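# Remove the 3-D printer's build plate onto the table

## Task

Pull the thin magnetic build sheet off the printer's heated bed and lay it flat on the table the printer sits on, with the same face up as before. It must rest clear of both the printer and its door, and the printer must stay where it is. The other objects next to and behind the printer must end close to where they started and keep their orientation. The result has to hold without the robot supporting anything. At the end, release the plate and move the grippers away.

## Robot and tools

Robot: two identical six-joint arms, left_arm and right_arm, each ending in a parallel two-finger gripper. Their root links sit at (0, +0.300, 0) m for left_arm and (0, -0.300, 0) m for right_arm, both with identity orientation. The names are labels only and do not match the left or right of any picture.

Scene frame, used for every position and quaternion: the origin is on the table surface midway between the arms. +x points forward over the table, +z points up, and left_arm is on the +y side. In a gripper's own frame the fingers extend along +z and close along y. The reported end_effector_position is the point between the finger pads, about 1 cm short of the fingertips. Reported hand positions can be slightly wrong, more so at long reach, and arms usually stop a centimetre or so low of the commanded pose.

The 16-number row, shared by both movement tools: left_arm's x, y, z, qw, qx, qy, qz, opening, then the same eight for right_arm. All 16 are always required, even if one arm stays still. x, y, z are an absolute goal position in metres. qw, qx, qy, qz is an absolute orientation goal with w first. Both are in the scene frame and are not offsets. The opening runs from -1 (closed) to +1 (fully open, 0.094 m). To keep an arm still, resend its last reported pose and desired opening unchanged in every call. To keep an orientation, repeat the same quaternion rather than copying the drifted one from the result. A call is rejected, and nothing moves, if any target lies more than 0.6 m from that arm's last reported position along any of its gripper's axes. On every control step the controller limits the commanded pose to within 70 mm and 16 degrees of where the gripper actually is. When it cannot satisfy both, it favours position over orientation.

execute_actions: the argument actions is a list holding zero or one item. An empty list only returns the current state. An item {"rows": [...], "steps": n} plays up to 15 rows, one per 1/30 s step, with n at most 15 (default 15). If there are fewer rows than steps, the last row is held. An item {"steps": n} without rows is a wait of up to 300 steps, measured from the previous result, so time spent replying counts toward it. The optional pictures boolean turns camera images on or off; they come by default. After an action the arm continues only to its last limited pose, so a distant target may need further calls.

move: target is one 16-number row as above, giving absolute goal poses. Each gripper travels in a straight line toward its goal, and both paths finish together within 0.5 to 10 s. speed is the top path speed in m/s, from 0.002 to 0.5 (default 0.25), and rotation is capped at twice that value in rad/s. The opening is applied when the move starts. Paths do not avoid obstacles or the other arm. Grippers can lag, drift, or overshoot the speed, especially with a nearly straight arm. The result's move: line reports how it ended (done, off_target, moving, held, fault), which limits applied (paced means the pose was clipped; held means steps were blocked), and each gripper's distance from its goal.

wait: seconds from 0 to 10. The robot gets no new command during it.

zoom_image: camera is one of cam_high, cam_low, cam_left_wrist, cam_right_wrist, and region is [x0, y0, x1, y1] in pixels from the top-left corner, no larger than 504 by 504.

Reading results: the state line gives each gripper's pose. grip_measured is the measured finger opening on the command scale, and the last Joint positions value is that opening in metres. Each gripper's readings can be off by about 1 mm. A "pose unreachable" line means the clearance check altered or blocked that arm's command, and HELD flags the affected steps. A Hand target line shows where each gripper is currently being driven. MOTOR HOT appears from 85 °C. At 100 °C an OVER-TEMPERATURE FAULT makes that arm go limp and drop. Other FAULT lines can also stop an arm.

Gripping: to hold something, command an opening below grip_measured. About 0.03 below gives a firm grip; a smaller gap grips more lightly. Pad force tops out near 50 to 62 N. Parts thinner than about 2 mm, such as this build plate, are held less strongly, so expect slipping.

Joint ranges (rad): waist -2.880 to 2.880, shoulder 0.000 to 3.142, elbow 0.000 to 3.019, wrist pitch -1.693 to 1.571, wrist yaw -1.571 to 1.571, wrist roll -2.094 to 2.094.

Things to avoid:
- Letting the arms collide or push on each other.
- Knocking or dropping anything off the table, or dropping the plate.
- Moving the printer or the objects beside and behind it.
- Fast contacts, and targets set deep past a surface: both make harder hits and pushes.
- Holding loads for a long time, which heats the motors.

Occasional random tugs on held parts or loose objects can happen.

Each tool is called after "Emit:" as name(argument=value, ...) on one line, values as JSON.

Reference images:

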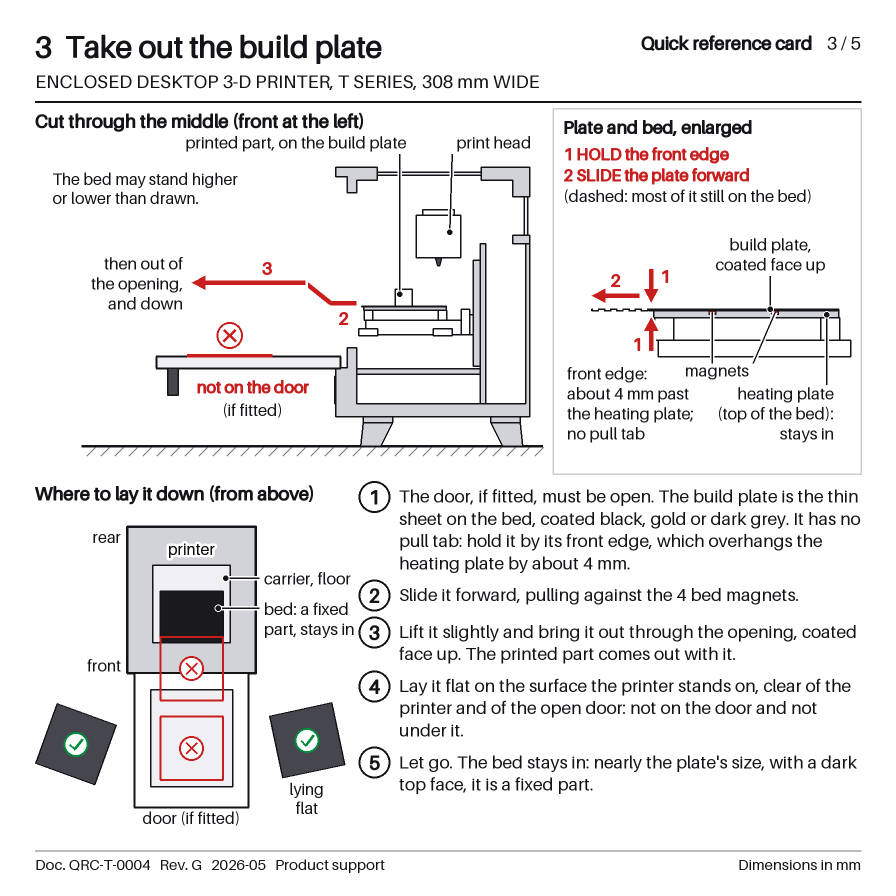

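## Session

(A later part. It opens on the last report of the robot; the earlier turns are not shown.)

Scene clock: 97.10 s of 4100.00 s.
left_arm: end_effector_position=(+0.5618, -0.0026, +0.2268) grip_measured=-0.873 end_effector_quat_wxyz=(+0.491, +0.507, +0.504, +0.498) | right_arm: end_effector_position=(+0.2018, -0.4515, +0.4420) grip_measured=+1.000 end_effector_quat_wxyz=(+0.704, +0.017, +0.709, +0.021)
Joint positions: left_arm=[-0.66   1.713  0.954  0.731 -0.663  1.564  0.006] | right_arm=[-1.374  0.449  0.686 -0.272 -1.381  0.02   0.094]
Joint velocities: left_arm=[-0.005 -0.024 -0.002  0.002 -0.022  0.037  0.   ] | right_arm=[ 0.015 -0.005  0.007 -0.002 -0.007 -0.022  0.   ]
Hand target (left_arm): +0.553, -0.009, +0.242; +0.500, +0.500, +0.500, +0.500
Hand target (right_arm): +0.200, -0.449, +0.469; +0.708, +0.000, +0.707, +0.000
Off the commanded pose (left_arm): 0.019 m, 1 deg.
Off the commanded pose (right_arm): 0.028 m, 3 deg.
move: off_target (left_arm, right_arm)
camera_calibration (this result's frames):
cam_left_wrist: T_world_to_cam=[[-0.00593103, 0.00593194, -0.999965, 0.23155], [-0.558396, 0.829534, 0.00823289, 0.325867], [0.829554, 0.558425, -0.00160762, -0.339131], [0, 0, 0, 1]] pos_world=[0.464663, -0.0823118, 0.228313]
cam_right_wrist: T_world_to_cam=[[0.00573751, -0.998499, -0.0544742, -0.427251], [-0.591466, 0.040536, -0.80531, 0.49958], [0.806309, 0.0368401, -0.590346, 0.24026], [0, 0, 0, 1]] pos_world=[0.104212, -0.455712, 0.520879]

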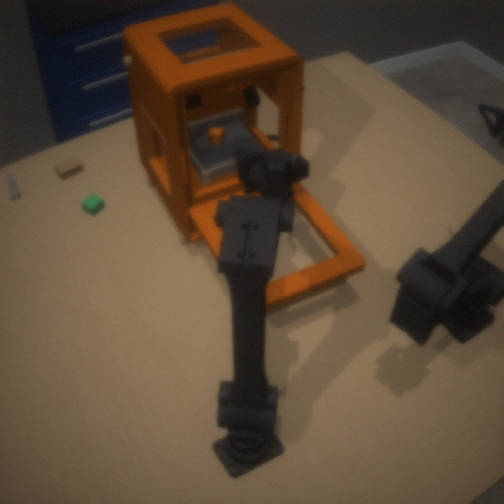

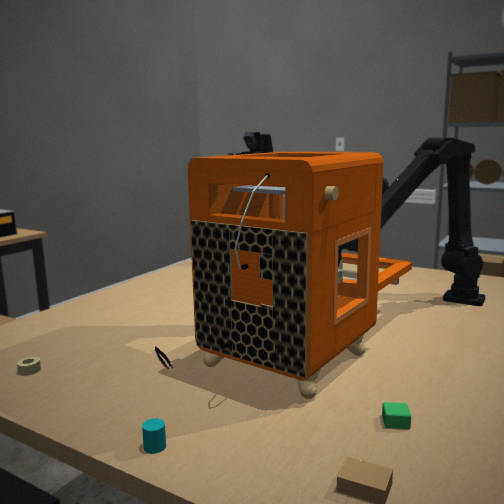

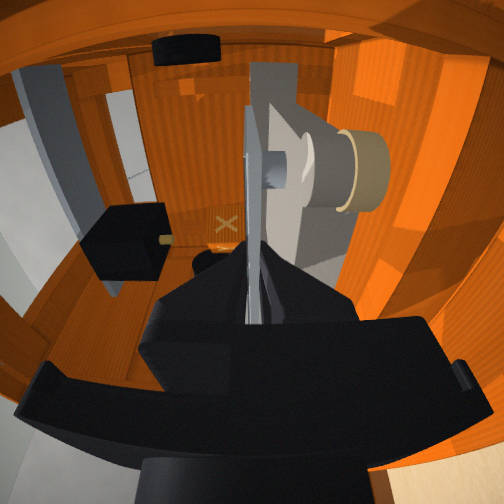

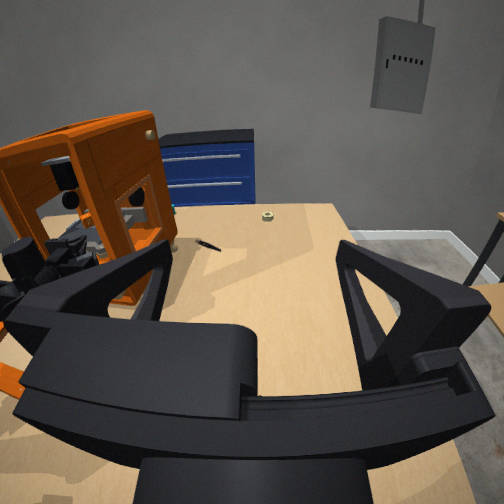

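Emit:
move(target=[0.52,-0.009,0.242,0.5,0.5,0.5,0.5,-0.91, 0.2,-0.45,0.47,0.707,0,0.707,0,1], speed=0.015)

Scene clock: 103.90 s of 4100.00 s.
left_arm: end_effector_position=(+0.5603, -0.0025, +0.2260) grip_measured=-0.873 end_effector_quat_wxyz=(+0.489, +0.506, +0.505, +0.499) | right_arm: end_effector_position=(+0.2017, -0.4512, +0.4435) grip_measured=+1.000 end_effector_quat_wxyz=(+0.705, +0.016, +0.709, +0.020)
Joint positions: left_arm=[-0.663  1.713  0.952  0.732 -0.672  1.564  0.006] | right_arm=[-1.374  0.449  0.689 -0.272 -1.381  0.02   0.094]
Joint velocities: left_arm=[ 0.005 -0.005  0.002 -0.022  0.022  0.022  0.   ] | right_arm=[-0.024 -0.005  0.027  0.002 -0.066  0.007  0.   ]
Hand target (left_arm): +0.525, -0.009, +0.240; +0.500, +0.500, +0.500, +0.500
Hand target (right_arm): +0.200, -0.449, +0.469; +0.708, +0.000, +0.707, -0.000
Off the commanded pose (left_arm): 0.044 m, 2 deg.
Off the commanded pose (right_arm): 0.027 m, 3 deg.
After step 90, 0.50 s passed at rest.
move: off_target (left_arm, right_arm)
camera_calibration (this result's frames):
cam_left_wrist: T_world_to_cam=[[-0.00700196, 0.00705229, -0.999951, 0.231324], [-0.563751, 0.825887, 0.00977224, 0.327629], [0.825915, 0.563791, -0.0018071, -0.335882], [0, 0, 0, 1]] pos_world=[0.463731, -0.0828485, 0.227503]
cam_right_wrist: T_world_to_cam=[[0.00576906, -0.998657, -0.0514819, -0.428318], [-0.590987, 0.0381248, -0.80578, 0.499736], [0.806661, 0.0350737, -0.589973, 0.240119], [0, 0, 0, 1]] pos_world=[0.104114, -0.455217, 0.52229]

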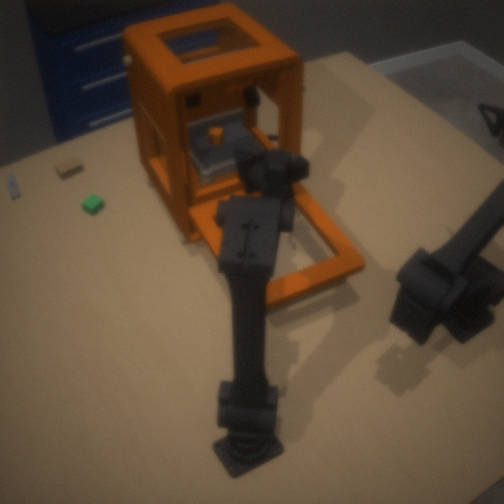

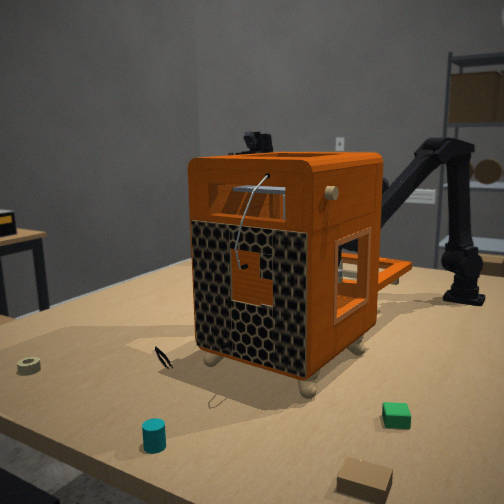

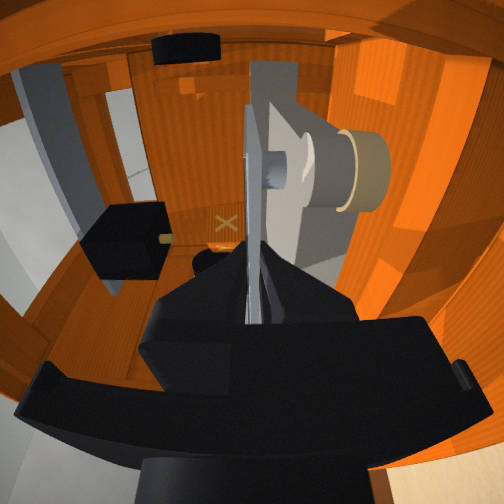

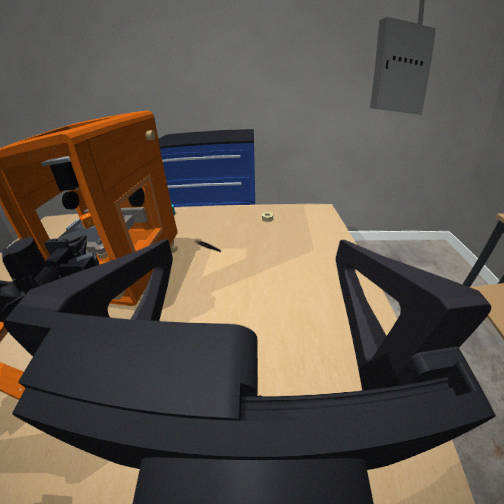

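Emit:
execute_actions(actions=[{"rows":[[0.56,-0.009,0.245,0.5,0.5,0.5,0.5,-0.91, 0.2,-0.45,0.47,0.707,0,0.707,0,1],[0.56,-0.009,0.245,0.5,0.5,0.5,0.5,-0.91, 0.2,-0.45,0.47,0.707,0,0.707,0,1],[0.56,-0.009,0.245,0.5,0.5,0.5,0.5,-0.91, 0.2,-0.45,0.47,0.707,0,0.707,0,1],[0.56,-0.009,0.245,0.5,0.5,0.5,0.5,-0.91, 0.2,-0.45,0.47,0.707,0,0.707,0,1],[0.56,-0.009,0.245,0.5,0.5,0.5,0.5,-0.91, 0.2,-0.45,0.47,0.707,0,0.707,0,1],[0.56,-0.009,0.245,0.5,0.5,0.5,0.5,-0.84, 0.2,-0.45,0.47,0.707,0,0.707,0,1]],"steps":15}], pictures=false)

Emit:
move(target=[0.548,-0.009,0.248,0.5,0.5,0.5,0.5,-0.84, 0.2,-0.45,0.47,0.707,0,0.707,0,1], speed=0.006)

Scene clock: 110.77 s of 4100.00 s.
left_arm: end_effector_position=(+0.5618, -0.0025, +0.2270) grip_measured=-0.842 end_effector_quat_wxyz=(+0.491, +0.507, +0.504, +0.498) | right_arm: end_effector_position=(+0.2017, -0.4512, +0.4435) grip_measured=+1.000 end_effector_quat_wxyz=(+0.705, +0.016, +0.709, +0.020)
Joint positions: left_arm=[-0.66   1.713  0.954  0.73  -0.665  1.564  0.007] | right_arm=[-1.374  0.449  0.689 -0.272 -1.381  0.02   0.094]
Joint velocities: left_arm=[-0.015  0.005 -0.002 -0.002 -0.037  0.037  0.001] | right_arm=[ 0.015 -0.005  0.007 -0.002 -0.051 -0.037  0.   ]
Hand target (left_arm): +0.560, -0.009, +0.245; +0.500, +0.500, +0.500, +0.500
Hand target (right_arm): +0.200, -0.449, +0.469; +0.708, +0.000, +0.707, -0.000
Off the commanded pose (left_arm): 0.019 m, 1 deg.
Off the commanded pose (right_arm): 0.027 m, 3 deg.
Steps of this call (steps 1 to 90: nothing new was sent; then 3.37 s passed at rest; steps 91 to 105: all 15 steps of this action). Readings (end_effector_position):
91: left_arm (+0.5615, -0.0028, +0.2272) | right_arm (+0.2017, -0.4512, +0.4435)
92: left_arm (+0.5618, -0.0027, +0.2270) | right_arm (+0.2017, -0.4512, +0.4435)
94: left_arm (+0.5618, -0.0027, +0.2270) | right_arm (+0.2017, -0.4512, +0.4435)
98: left_arm (+0.5618, -0.0026, +0.2270) | right_arm (+0.2017, -0.4512, +0.4435)
105: the state above

Scene clock: 115.67 s of 4100.00 s.
left_arm: end_effector_position=(+0.5600, -0.0024, +0.2272) grip_measured=-0.842 end_effector_quat_wxyz=(+0.487, +0.504, +0.507, +0.501) | right_arm: end_effector_position=(+0.2018, -0.4515, +0.4419) grip_measured=+1.000 end_effector_quat_wxyz=(+0.704, +0.017, +0.709, +0.022)
Joint positions: left_arm=[-0.666  1.712  0.954  0.728 -0.682  1.564  0.007] | right_arm=[-1.374  0.449  0.686 -0.272 -1.381  0.02   0.094]
Joint velocities: left_arm=[-0.005  0.005 -0.007 -0.017 -0.037 -0.066 -0.001] | right_arm=[-0.015 -0.005 -0.012 -0.012  0.037  0.007  0.   ]
Hand target (left_arm): +0.549, -0.009, +0.247; +0.500, +0.500, +0.500, +0.500
Hand target (right_arm): +0.200, -0.449, +0.469; +0.708, -0.000, +0.706, -0.000
Off the commanded pose (left_arm): 0.025 m, 2 deg.
Off the commanded pose (right_arm): 0.028 m, 3 deg.
move: off_target (left_arm, right_arm)
camera_calibration (this result's frames):
cam_left_wrist: T_world_to_cam=[[-0.006876, 0.00722975, -0.99995, 0.232478], [-0.570034, 0.821562, 0.00985973, 0.330912], [0.821593, 0.570073, -0.00152786, -0.333333], [0, 0, 0, 1]] pos_world=[0.464093, -0.0835212, 0.228694]
cam_right_wrist: T_world_to_cam=[[0.00573344, -0.998478, -0.0548482, -0.427118], [-0.591526, 0.0408372, -0.805251, 0.49956], [0.806265, 0.037061, -0.590392, 0.240277], [0, 0, 0, 1]] pos_world=[0.104224, -0.455773, 0.520702]

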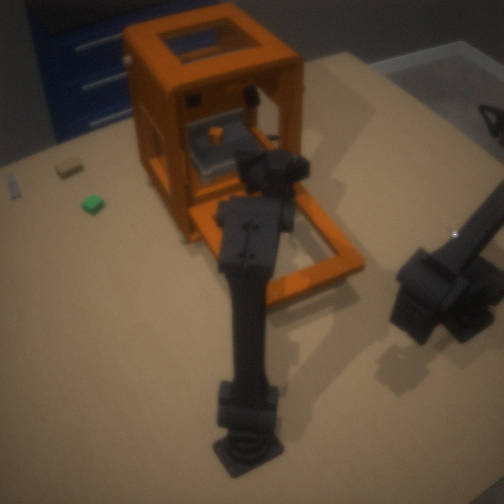

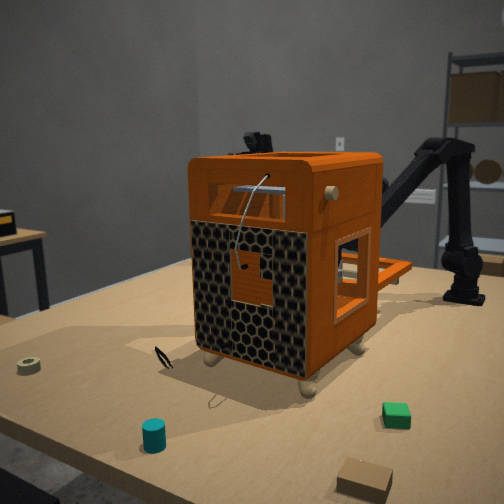

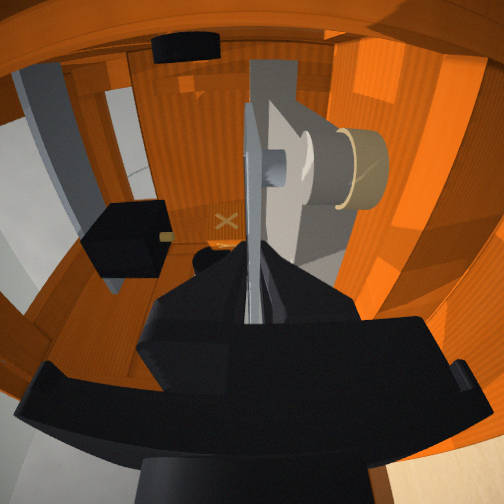

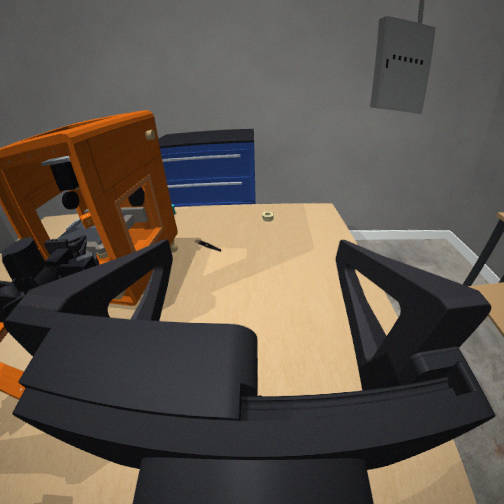

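Emit:
execute_actions(actions=[{"rows":[[0.546,-0.009,0.248,0.5,0.5,0.5,0.5,-0.84, 0.2,-0.45,0.47,0.707,0,0.707,0,1],[0.544,-0.009,0.248,0.5,0.5,0.5,0.5,-0.84, 0.2,-0.45,0.47,0.707,0,0.707,0,1],[0.542,-0.009,0.248,0.5,0.5,0.5,0.5,-0.84, 0.2,-0.45,0.47,0.707,0,0.707,0,1],[0.540,-0.009,0.248,0.5,0.5,0.5,0.5,-0.84, 0.2,-0.45,0.47,0.707,0,0.707,0,1]],"steps":15}], pictures=false)

Scene clock: 119.63 s of 4100.00 s.
left_arm: end_effector_position=(+0.5489, -0.0047, +0.2276) grip_measured=-0.842 end_effector_quat_wxyz=(+0.487, +0.507, +0.506, +0.500) | right_arm: end_effector_position=(+0.2018, -0.4515, +0.4419) grip_measured=+1.000 end_effector_quat_wxyz=(+0.704, +0.017, +0.709, +0.022)
Joint positions: left_arm=[-0.682  1.693  0.932  0.728 -0.695  1.564  0.007] | right_arm=[-1.374  0.449  0.686 -0.272 -1.381  0.02   0.094]
Joint velocities: left_arm=[-0.005 -0.005 -0.002  0.002 -0.022  0.007  0.001] | right_arm=[ 0.015 -0.015 -0.012 -0.017 -0.007  0.095  0.   ]
Hand target (left_arm): +0.541, -0.009, +0.248; +0.500, +0.500, +0.500, +0.500
Hand target (right_arm): +0.200, -0.449, +0.469; +0.708, +0.000, +0.707, -0.000
Off the commanded pose (left_arm): 0.023 m, 2 deg.
Off the commanded pose (right_arm): 0.028 m, 3 deg.
Steps of this call (steps 1 to 90: nothing new was sent; then 0.47 s passed at rest; steps 91 to 105: all 15 steps of this action). Readings (end_effector_position):
91: left_arm (+0.5598, -0.0025, +0.2273) | right_arm (+0.2018, -0.4515, +0.4419)
92: left_arm (+0.5592, -0.0024, +0.2273) | right_arm (+0.2018, -0.4515, +0.4419)
94: left_arm (+0.5560, -0.0023, +0.2274) | right_arm (+0.2018, -0.4515, +0.4419)
98: left_arm (+0.5494, -0.0044, +0.2277) | right_arm (+0.2018, -0.4515, +0.4419)
105: the state above

Emit:
execute_actions(actions=[{"rows":[[0.539,-0.009,0.248,0.5,0.5,0.5,0.5,-0.84, 0.2,-0.45,0.47,0.707,0,0.707,0,1],[0.537,-0.009,0.248,0.5,0.5,0.5,0.5,-0.84, 0.2,-0.45,0.47,0.707,0,0.707,0,1],[0.535,-0.009,0.248,0.5,0.5,0.5,0.5,-0.84, 0.2,-0.45,0.47,0.707,0,0.707,0,1]],"steps":15}])

Emit:
zoom_image(camera="cam_left_wrist", region=[200, 190, 320, 310])

Scene clock: 124.27 s of 4100.00 s.
left_arm: end_effector_position=(+0.5413, -0.0082, +0.2335) grip_measured=-0.842 end_effector_quat_wxyz=(+0.492, +0.506, +0.504, +0.499) | right_arm: end_effector_position=(+0.2018, -0.4515, +0.4419) grip_measured=+1.000 end_effector_quat_wxyz=(+0.704, +0.017, +0.709, +0.022)
Joint positions: left_arm=[-0.696  1.675  0.922  0.728 -0.7    1.564  0.007] | right_arm=[-1.374  0.449  0.686 -0.272 -1.381  0.02   0.094]
Joint velocities: left_arm=[-0.005 -0.005 -0.022 -0.012 -0.139  0.066  0.001] | right_arm=[ 0.005  0.005 -0.002  0.017  0.007  0.081  0.   ]
Hand target (left_arm): +0.535, -0.009, +0.248; +0.500, +0.500, +0.500, +0.500
Hand target (right_arm): +0.200, -0.449, +0.469; +0.708, +0.000, +0.707, -0.000
Off the commanded pose (left_arm): 0.016 m, 1 deg.
Off the commanded pose (right_arm): 0.028 m, 3 deg.
Steps of this call (steps 1 to 90: nothing new was sent; then 1.13 s passed at rest; steps 91 to 105: all 15 steps of this action). Readings (end_effector_position):
91: left_arm (+0.5489, -0.0047, +0.2276) | right_arm (+0.2018, -0.4515, +0.4419)
92: left_arm (+0.5486, -0.0046, +0.2275) | right_arm (+0.2018, -0.4515, +0.4419)
94: left_arm (+0.5469, -0.0044, +0.2277) | right_arm (+0.2018, -0.4515, +0.4419)
98: left_arm (+0.5432, -0.0065, +0.2298) | right_arm (+0.2018, -0.4515, +0.4419)
105: the state above
camera_calibration (this result's frames):
cam_left_wrist: T_world_to_cam=[[-0.00323078, 0.00503302, -0.999982, 0.236618], [-0.559985, 0.828481, 0.00597905, 0.320505], [0.828496, 0.559994, 0.000141775, -0.318829], [0, 0, 0, 1]] pos_world=[0.444391, -0.0881808, 0.234743]
cam_right_wrist: T_world_to_cam=[[0.00573344, -0.998478, -0.0548482, -0.427118], [-0.591526, 0.0408372, -0.805251, 0.49956], [0.806265, 0.037061, -0.590392, 0.240277], [0, 0, 0, 1]] pos_world=[0.104224, -0.455773, 0.520702]

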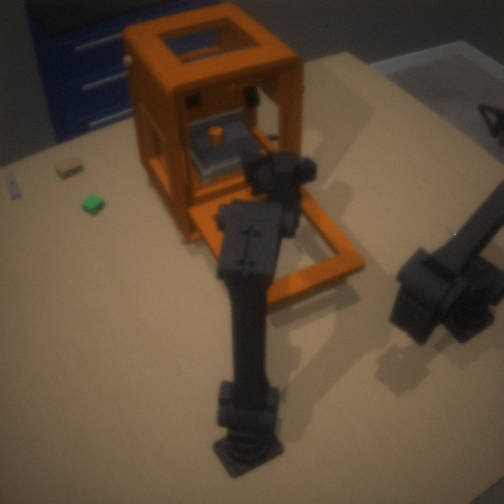

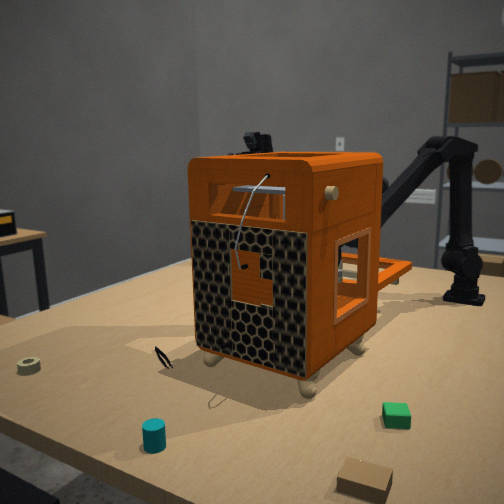

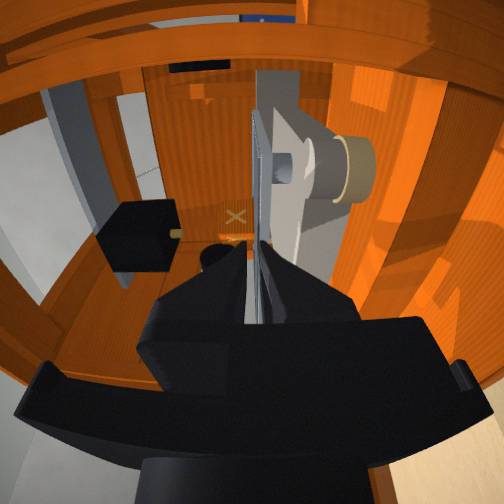

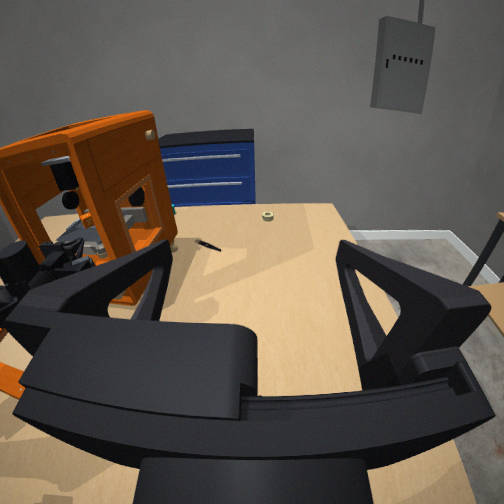

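Region (200, 190, 320, 310) of cam_left_wrist's 504x504 image, scaled by 4.200, with more detail than that image has.

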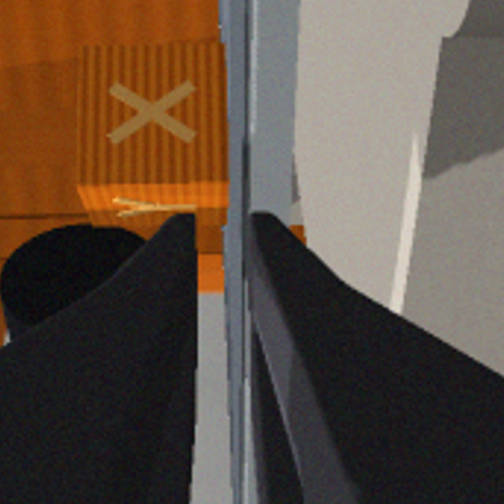

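Emit:
execute_actions(actions=[{"rows":[[0.54,-0.009,0.246,0.5,0.5,0.5,0.5,-1, 0.2,-0.45,0.47,0.707,0,0.707,0,1]],"steps":15}])

Emit:
zoom_image(camera="cam_left_wrist", region=[200, 190, 320, 310])

Scene clock: 127.63 s of 4100.00 s.
left_arm: end_effector_position=(+0.5407, -0.0078, +0.2317) grip_measured=-0.984 end_effector_quat_wxyz=(+0.490, +0.508, +0.503, +0.498) | right_arm: end_effector_position=(+0.2018, -0.4515, +0.4419) grip_measured=+1.000 end_effector_quat_wxyz=(+0.704, +0.017, +0.709, +0.022)
Joint positions: left_arm=[-0.696  1.675  0.919  0.725 -0.7    1.564  0.001] | right_arm=[-1.374  0.449  0.686 -0.272 -1.381  0.02   0.094]
Joint velocities: left_arm=[ 0.005 -0.015 -0.007 -0.002 -0.051 -0.022  0.001] | right_arm=[-0.005  0.005 -0.017 -0.012 -0.066  0.095  0.   ]
Hand target (left_arm): +0.540, -0.009, +0.246; +0.500, +0.500, +0.500, +0.500
Hand target (right_arm): +0.200, -0.449, +0.469; +0.708, +0.000, +0.707, -0.000
Off the commanded pose (left_arm): 0.014 m, 2 deg.
Off the commanded pose (right_arm): 0.028 m, 3 deg.
Steps of this call (steps 1 to 86: nothing new was sent; steps 87 to 101: all 15 steps of this action). Readings (end_effector_position):
87: left_arm (+0.5413, -0.0082, +0.2334) | right_arm (+0.2018, -0.4515, +0.4419)
88: left_arm (+0.5410, -0.0080, +0.2323) | right_arm (+0.2018, -0.4515, +0.4419)
90: left_arm (+0.5407, -0.0078, +0.2315) | right_arm (+0.2018, -0.4515, +0.4419)
94: left_arm (+0.5407, -0.0078, +0.2317) | right_arm (+0.2018, -0.4515, +0.4419)
101: the state above
camera_calibration (this result's frames):
cam_left_wrist: T_world_to_cam=[[-0.0070475, 0.00858025, -0.999938, 0.236972], [-0.559314, 0.828882, 0.0110545, 0.318253], [0.828926, 0.559357, -0.00104249, -0.318477], [0, 0, 0, 1]] pos_world=[0.443668, -0.087685, 0.233107]
cam_right_wrist: T_world_to_cam=[[0.00573344, -0.998478, -0.0548482, -0.427118], [-0.591526, 0.0408372, -0.805251, 0.49956], [0.806265, 0.037061, -0.590392, 0.240277], [0, 0, 0, 1]] pos_world=[0.104224, -0.455773, 0.520702]

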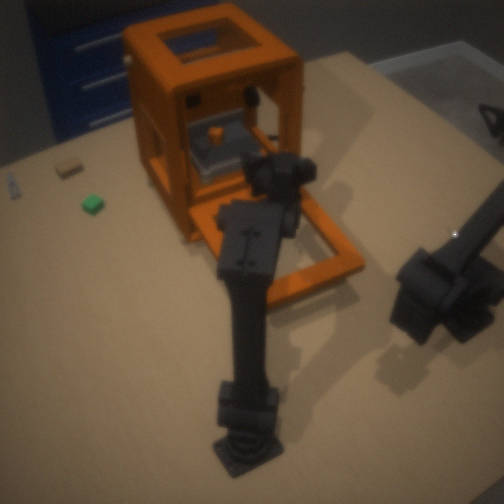

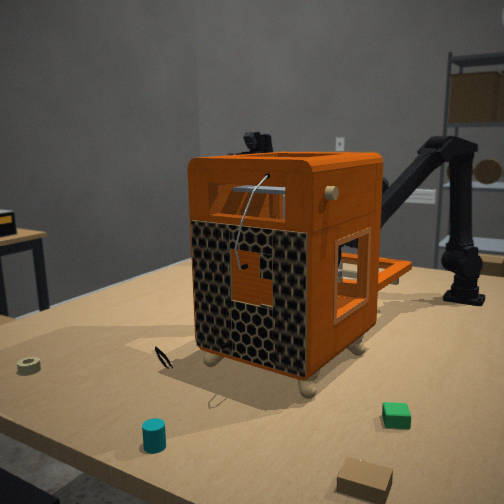

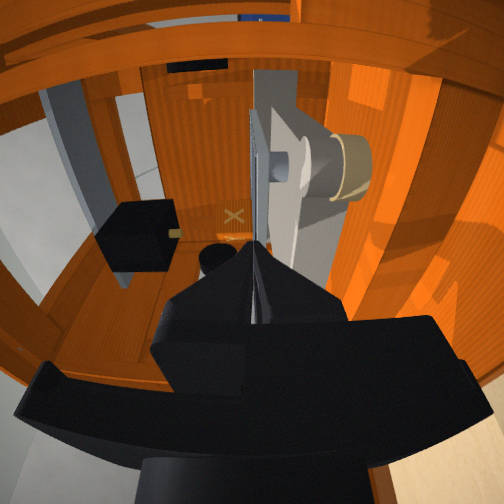

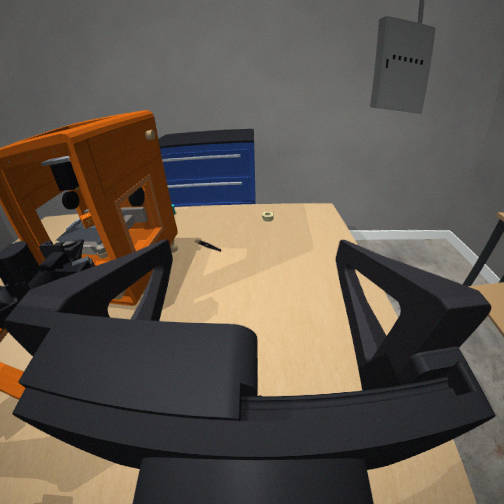

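Region (200, 190, 320, 310) of cam_left_wrist's 504x504 image, scaled by 4.200, with more detail than that image has.

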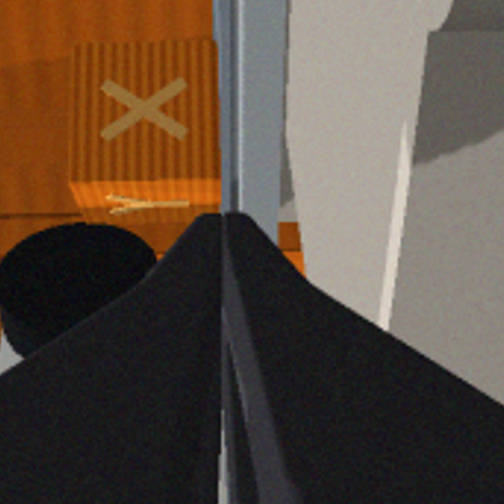

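Gripped (‑0.984, hand pulled down to plate). Pull.

Emit:
move(target=[0.49,-0.009,0.248,0.5,0.5,0.5,0.5,-1, 0.2,-0.45,0.47,0.707,0,0.707,0,1], speed=0.02)

Scene clock: 132.47 s of 4100.00 s.
left_arm: end_effector_position=(+0.4968, -0.0088, +0.2338) grip_measured=-0.984 end_effector_quat_wxyz=(+0.487, +0.510, +0.503, +0.499) | right_arm: end_effector_position=(+0.2017, -0.4512, +0.4435) grip_measured=+1.000 end_effector_quat_wxyz=(+0.705, +0.016, +0.709, +0.020)
Joint positions: left_arm=[-0.761  1.599  0.83   0.732 -0.766  1.564  0.001] | right_arm=[-1.374  0.449  0.689 -0.272 -1.381  0.02   0.094]
Joint velocities: left_arm=[-0.005 -0.005  0.007 -0.012 -0.022 -0.095 -0.001] | right_arm=[-0.015 -0.015 -0.012 -0.012  0.022 -0.037  0.   ]
Hand target (left_arm): +0.490, -0.009, +0.248; +0.500, +0.500, +0.500, +0.500
Hand target (right_arm): +0.200, -0.449, +0.469; +0.708, +0.000, +0.707, +0.000
Off the commanded pose (left_arm): 0.016 m, 2 deg.
Off the commanded pose (right_arm): 0.027 m, 3 deg.
move: off_target (left_arm, right_arm)
camera_calibration (this result's frames):
cam_left_wrist: T_world_to_cam=[[-0.0109754, 0.0150653, -0.999826, 0.240678], [-0.560489, 0.827953, 0.0186282, 0.293357], [0.828089, 0.560596, -0.000643163, -0.281218], [0, 0, 0, 1]] pos_world=[0.399939, -0.0888623, 0.234991]
cam_right_wrist: T_world_to_cam=[[0.00576906, -0.998657, -0.0514819, -0.428318], [-0.590987, 0.0381248, -0.80578, 0.499736], [0.806661, 0.0350737, -0.589973, 0.240119], [0, 0, 0, 1]] pos_world=[0.104114, -0.455217, 0.52229]

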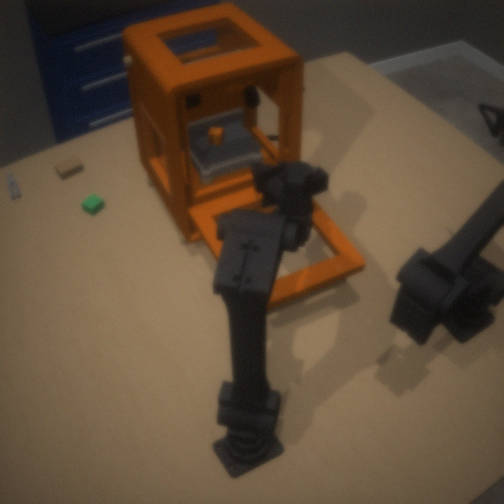

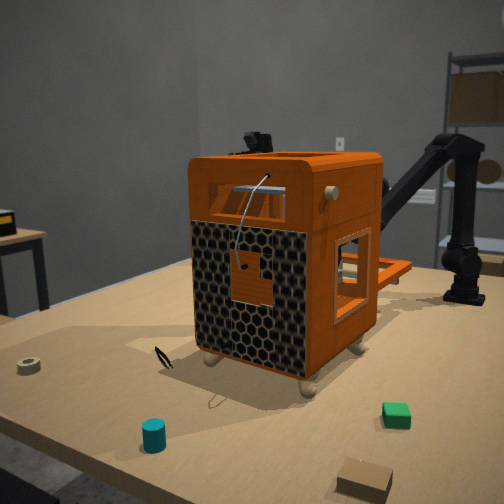

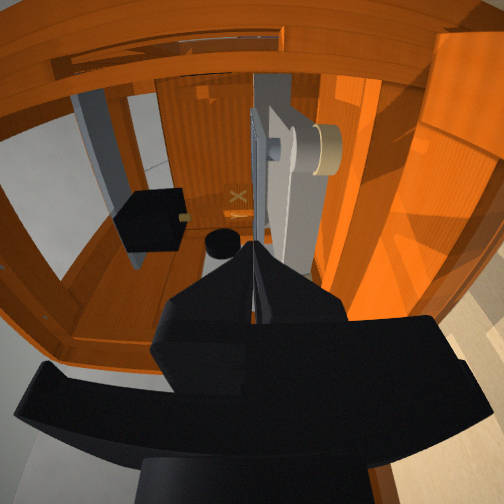

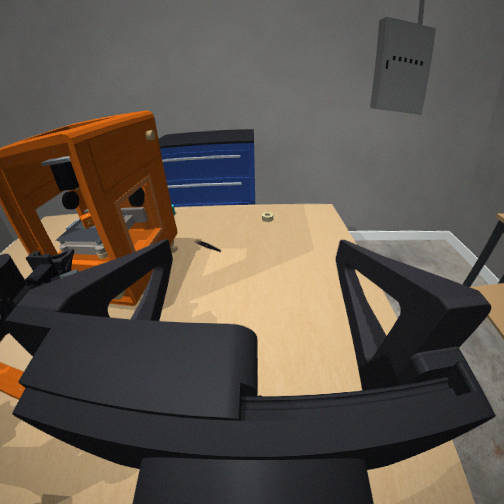

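Emit:
move(target=[0.545,-0.009,0.247,0.5,0.5,0.5,0.5,-0.8, 0.2,-0.45,0.47,0.707,0,0.707,0,1], speed=0.03)

Emit:
zoom_image(camera="cam_left_wrist", region=[200, 190, 320, 310])

Scene clock: 138.97 s of 4100.00 s.
left_arm: end_effector_position=(+0.5289, -0.0017, +0.2353) grip_measured=-0.802 end_effector_quat_wxyz=(+0.493, +0.509, +0.501, +0.497) | right_arm: end_effector_position=(+0.2017, -0.4514, +0.4426) grip_measured=+1.000 end_effector_quat_wxyz=(+0.705, +0.017, +0.709, +0.021)
Joint positions: left_arm=[-0.699  1.639  0.881  0.732 -0.695  1.564  0.009] | right_arm=[-1.374  0.449  0.687 -0.272 -1.381  0.02   0.094]
Joint velocities: left_arm=[-0.015  0.005 -0.002 -0.017 -0.007  0.007  0.   ] | right_arm=[-0.005 -0.015 -0.017 -0.002  0.051  0.007  0.   ]
Hand target (left_arm): +0.544, -0.008, +0.247; +0.500, +0.500, +0.500, +0.500
Hand target (right_arm): +0.200, -0.449, +0.469; +0.708, +0.000, +0.707, +0.000
Off the commanded pose (left_arm): 0.021 m, 1 deg.
Off the commanded pose (right_arm): 0.028 m, 3 deg.
After step 90, 1.53 s passed at rest.
move: off_target (left_arm, right_arm)
camera_calibration (this result's frames):
cam_left_wrist: T_world_to_cam=[[-0.00414166, 0.00608353, -0.999973, 0.238895], [-0.552683, 0.833359, 0.00735899, 0.303907], [0.833381, 0.552699, -0.0000892286, -0.314734], [0, 0, 0, 1]] pos_world=[0.431247, -0.0807643, 0.236624]
cam_right_wrist: T_world_to_cam=[[0.00574955, -0.998559, -0.0533522, -0.427651], [-0.591287, 0.0396319, -0.805487, 0.499639], [0.806441, 0.0361776, -0.590207, 0.240207], [0, 0, 0, 1]] pos_world=[0.104175, -0.455527, 0.521408]

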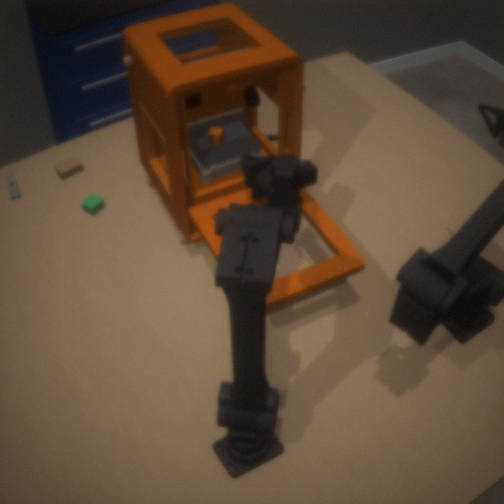

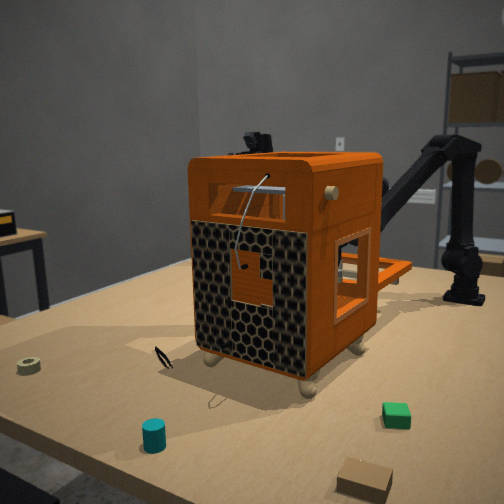

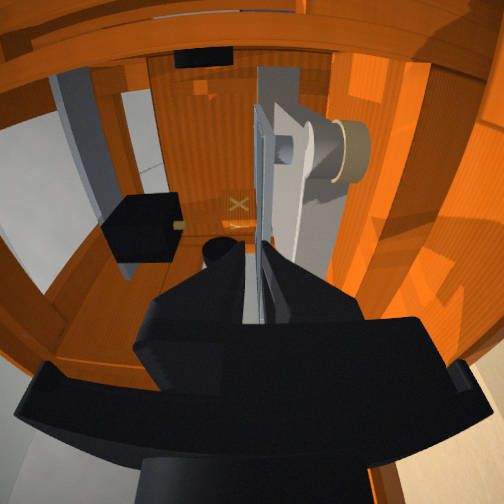

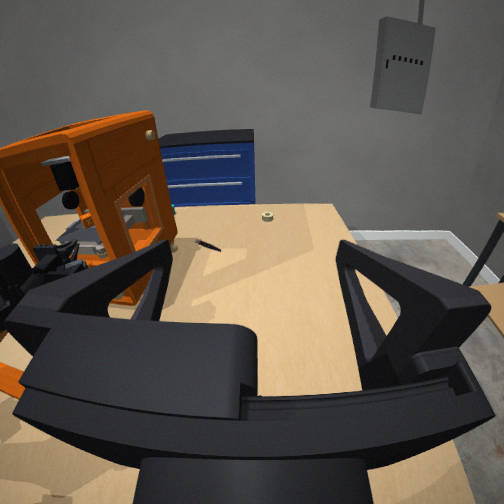

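Region (200, 190, 320, 310) of cam_left_wrist's 504x504 image, scaled by 4.200, with more detail than that image has.

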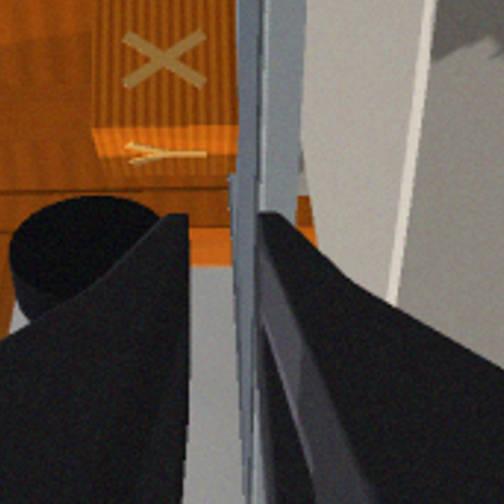

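Emit:
move(target=[0.566,-0.009,0.245,0.5,0.5,0.5,0.5,-0.63, 0.2,-0.45,0.47,0.707,0,0.707,0,1], speed=0.03)

Emit:
zoom_image(camera="cam_left_wrist", region=[200, 190, 320, 310])

Scene clock: 143.47 s of 4100.00 s.
left_arm: end_effector_position=(+0.5456, -0.0025, +0.2347) grip_measured=-0.632 end_effector_quat_wxyz=(+0.496, +0.508, +0.501, +0.496) | right_arm: end_effector_position=(+0.2018, -0.4515, +0.4420) grip_measured=+1.000 end_effector_quat_wxyz=(+0.704, +0.017, +0.709, +0.021)
Joint positions: left_arm=[-0.677  1.671  0.918  0.732 -0.67   1.564  0.017] | right_arm=[-1.374  0.449  0.686 -0.272 -1.381  0.02   0.094]
Joint velocities: left_arm=[-0.015 -0.005 -0.022  0.007 -0.081 -0.007 -0.001] | right_arm=[-0.024  0.005  0.002 -0.007 -0.022  0.007  0.   ]
Hand target (left_arm): +0.565, -0.008, +0.244; +0.500, +0.500, +0.500, +0.500
Hand target (right_arm): +0.200, -0.449, +0.469; +0.708, +0.000, +0.707, -0.000
Off the commanded pose (left_arm): 0.024 m, 1 deg.
Off the commanded pose (right_arm): 0.028 m, 3 deg.
move: off_target (left_arm, right_arm)
camera_calibration (this result's frames):
cam_left_wrist: T_world_to_cam=[[-0.000686882, 0.00246829, -0.999997, 0.236411], [-0.549842, 0.835265, 0.00243936, 0.313434], [0.835269, 0.549842, 0.00078344, -0.329482], [0, 0, 0, 1]] pos_world=[0.447708, -0.0812209, 0.235903]
cam_right_wrist: T_world_to_cam=[[0.00573751, -0.998499, -0.0544742, -0.427251], [-0.591466, 0.040536, -0.80531, 0.49958], [0.806309, 0.0368401, -0.590346, 0.24026], [0, 0, 0, 1]] pos_world=[0.104212, -0.455712, 0.520879]

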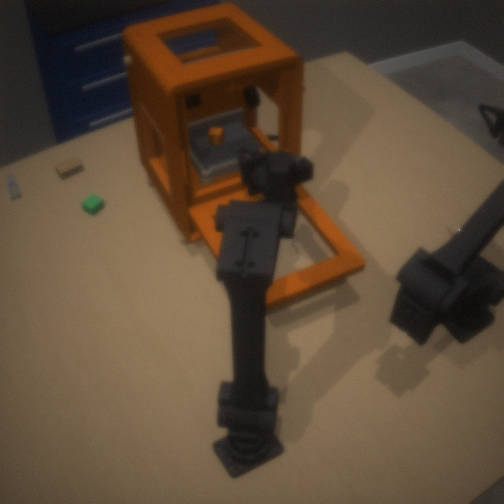

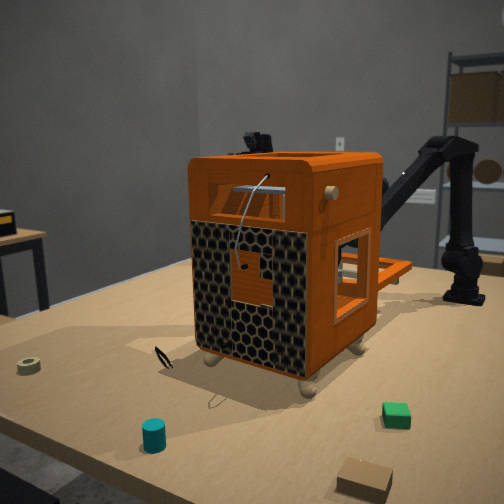

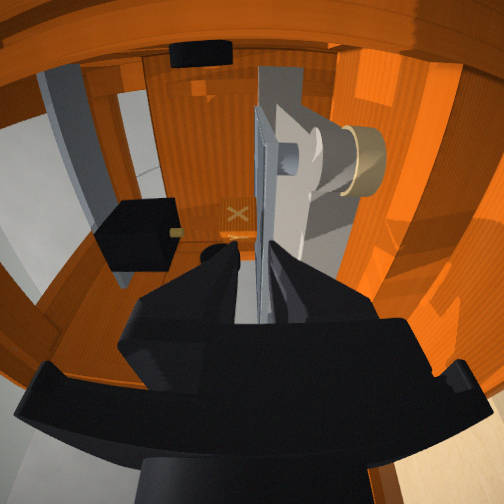

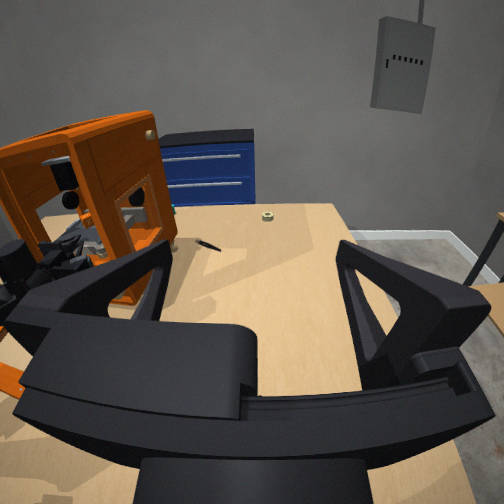

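Region (200, 190, 320, 310) of cam_left_wrist's 504x504 image, scaled by 4.200, with more detail than that image has.

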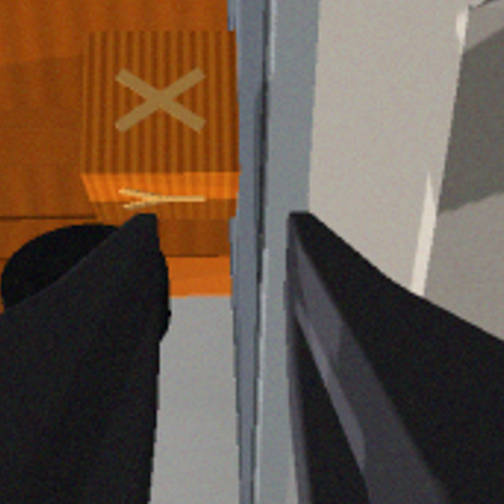

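Stopped at .5456 — butted against the heater. Close.

Emit:
execute_actions(actions=[{"rows":[[0.566,-0.009,0.245,0.5,0.5,0.5,0.5,-0.75, 0.2,-0.45,0.47,0.707,0,0.707,0,1],[0.566,-0.009,0.245,0.5,0.5,0.5,0.5,-0.75, 0.2,-0.45,0.47,0.707,0,0.707,0,1],[0.566,-0.009,0.243,0.5,0.5,0.5,0.5,-0.85, 0.2,-0.45,0.47,0.707,0,0.707,0,1],[0.566,-0.009,0.243,0.5,0.5,0.5,0.5,-0.85, 0.2,-0.45,0.47,0.707,0,0.707,0,1],[0.566,-0.009,0.243,0.5,0.5,0.5,0.5,-0.92, 0.2,-0.45,0.47,0.707,0,0.707,0,1],[0.566,-0.009,0.243,0.5,0.5,0.5,0.5,-0.92, 0.2,-0.45,0.47,0.707,0,0.707,0,1],[0.566,-0.009,0.243,0.5,0.5,0.5,0.5,-1, 0.2,-0.45,0.47,0.707,0,0.707,0,1]],"steps":15}], pictures=false)

Emit:
move(target=[0.50,-0.009,0.246,0.5,0.5,0.5,0.5,-1, 0.2,-0.45,0.47,0.707,0,0.707,0,1], speed=0.02)

Scene clock: 151.17 s of 4100.00 s.
left_arm: end_effector_position=(+0.5460, -0.0029, +0.2302) grip_measured=-0.981 end_effector_quat_wxyz=(+0.492, +0.511, +0.501, +0.496) | right_arm: end_effector_position=(+0.2018, -0.4515, +0.4420) grip_measured=+1.000 end_effector_quat_wxyz=(+0.704, +0.017, +0.709, +0.021)
Joint positions: left_arm=[-0.678  1.677  0.918  0.727 -0.671  1.565  0.001] | right_arm=[-1.374  0.449  0.686 -0.272 -1.381  0.02   0.094]
Joint velocities: left_arm=[-0.005  0.005  0.002  0.007 -0.081 -0.022 -0.001] | right_arm=[ 0.005  0.005  0.007 -0.012 -0.022 -0.037  0.   ]
Hand target (left_arm): +0.565, -0.008, +0.243; +0.500, +0.500, +0.500, +0.500
Hand target (right_arm): +0.200, -0.449, +0.469; +0.708, +0.000, +0.707, -0.000
Off the commanded pose (left_arm): 0.025 m, 2 deg.
Off the commanded pose (right_arm): 0.028 m, 3 deg.
Steps of this call (steps 1 to 90: nothing new was sent; then 4.20 s passed at rest; steps 91 to 105: all 15 steps of this action). Readings (end_effector_position):
91: left_arm (+0.5456, -0.0025, +0.2345) | right_arm (+0.2018, -0.4515, +0.4420)
92: left_arm (+0.5457, -0.0026, +0.2336) | right_arm (+0.2018, -0.4515, +0.4420)
94: left_arm (+0.5459, -0.0027, +0.2321) | right_arm (+0.2018, -0.4515, +0.4420)
98: left_arm (+0.5460, -0.0029, +0.2302) | right_arm (+0.2018, -0.4515, +0.4420)
105: the state above

Scene clock: 154.17 s of 4100.00 s.
left_arm: end_effector_position=(+0.5081, -0.0069, +0.2298) grip_measured=-0.981 end_effector_quat_wxyz=(+0.484, +0.511, +0.504, +0.500) | right_arm: end_effector_position=(+0.2017, -0.4512, +0.4435) grip_measured=+1.000 end_effector_quat_wxyz=(+0.705, +0.016, +0.709, +0.020)
Joint positions: left_arm=[-0.741  1.622  0.848  0.733 -0.751  1.565  0.001] | right_arm=[-1.374  0.449  0.689 -0.272 -1.381  0.02   0.094]
Joint velocities: left_arm=[ 0.005 -0.015  0.002 -0.007 -0.066  0.007 -0.001] | right_arm=[ 0.005 -0.005  0.022 -0.007  0.022 -0.022  0.   ]
Hand target (left_arm): +0.501, -0.009, +0.246; +0.500, +0.500, +0.500, +0.500
Hand target (right_arm): +0.200, -0.449, +0.469; +0.708, -0.000, +0.707, -0.000
Off the commanded pose (left_arm): 0.018 m, 2 deg.
Off the commanded pose (right_arm): 0.027 m, 3 deg.
move: off_target (left_arm, right_arm)
camera_calibration (this result's frames):
cam_left_wrist: T_world_to_cam=[[-0.0142389, 0.0175613, -0.999744, 0.238446], [-0.563578, 0.825756, 0.0225318, 0.298789], [0.82594, 0.563755, -0.00186072, -0.290245], [0, 0, 0, 1]] pos_world=[0.411512, -0.087287, 0.231113]
cam_right_wrist: T_world_to_cam=[[0.00576906, -0.998657, -0.0514819, -0.428318], [-0.590987, 0.0381248, -0.80578, 0.499736], [0.806661, 0.0350737, -0.589973, 0.240119], [0, 0, 0, 1]] pos_world=[0.104114, -0.455217, 0.52229]

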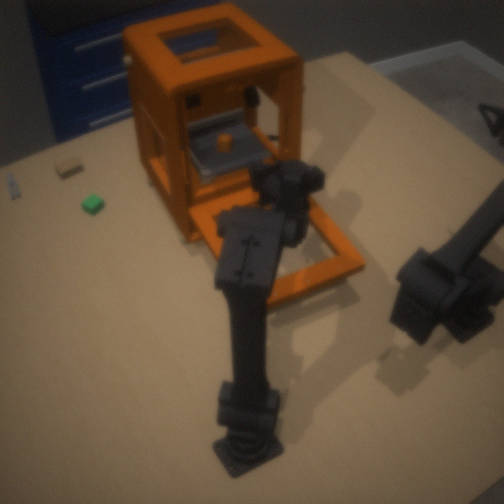

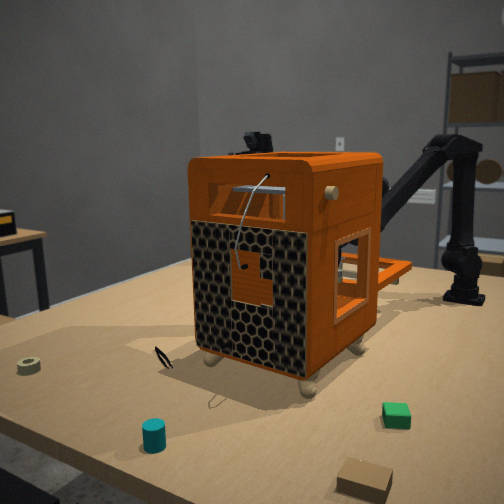

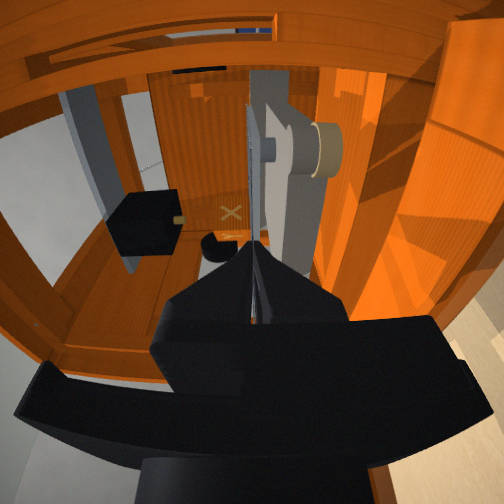

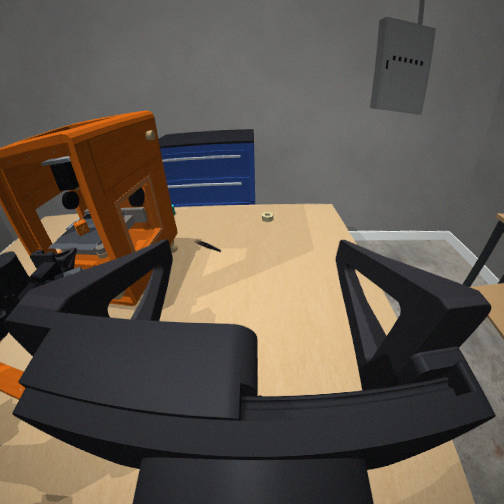

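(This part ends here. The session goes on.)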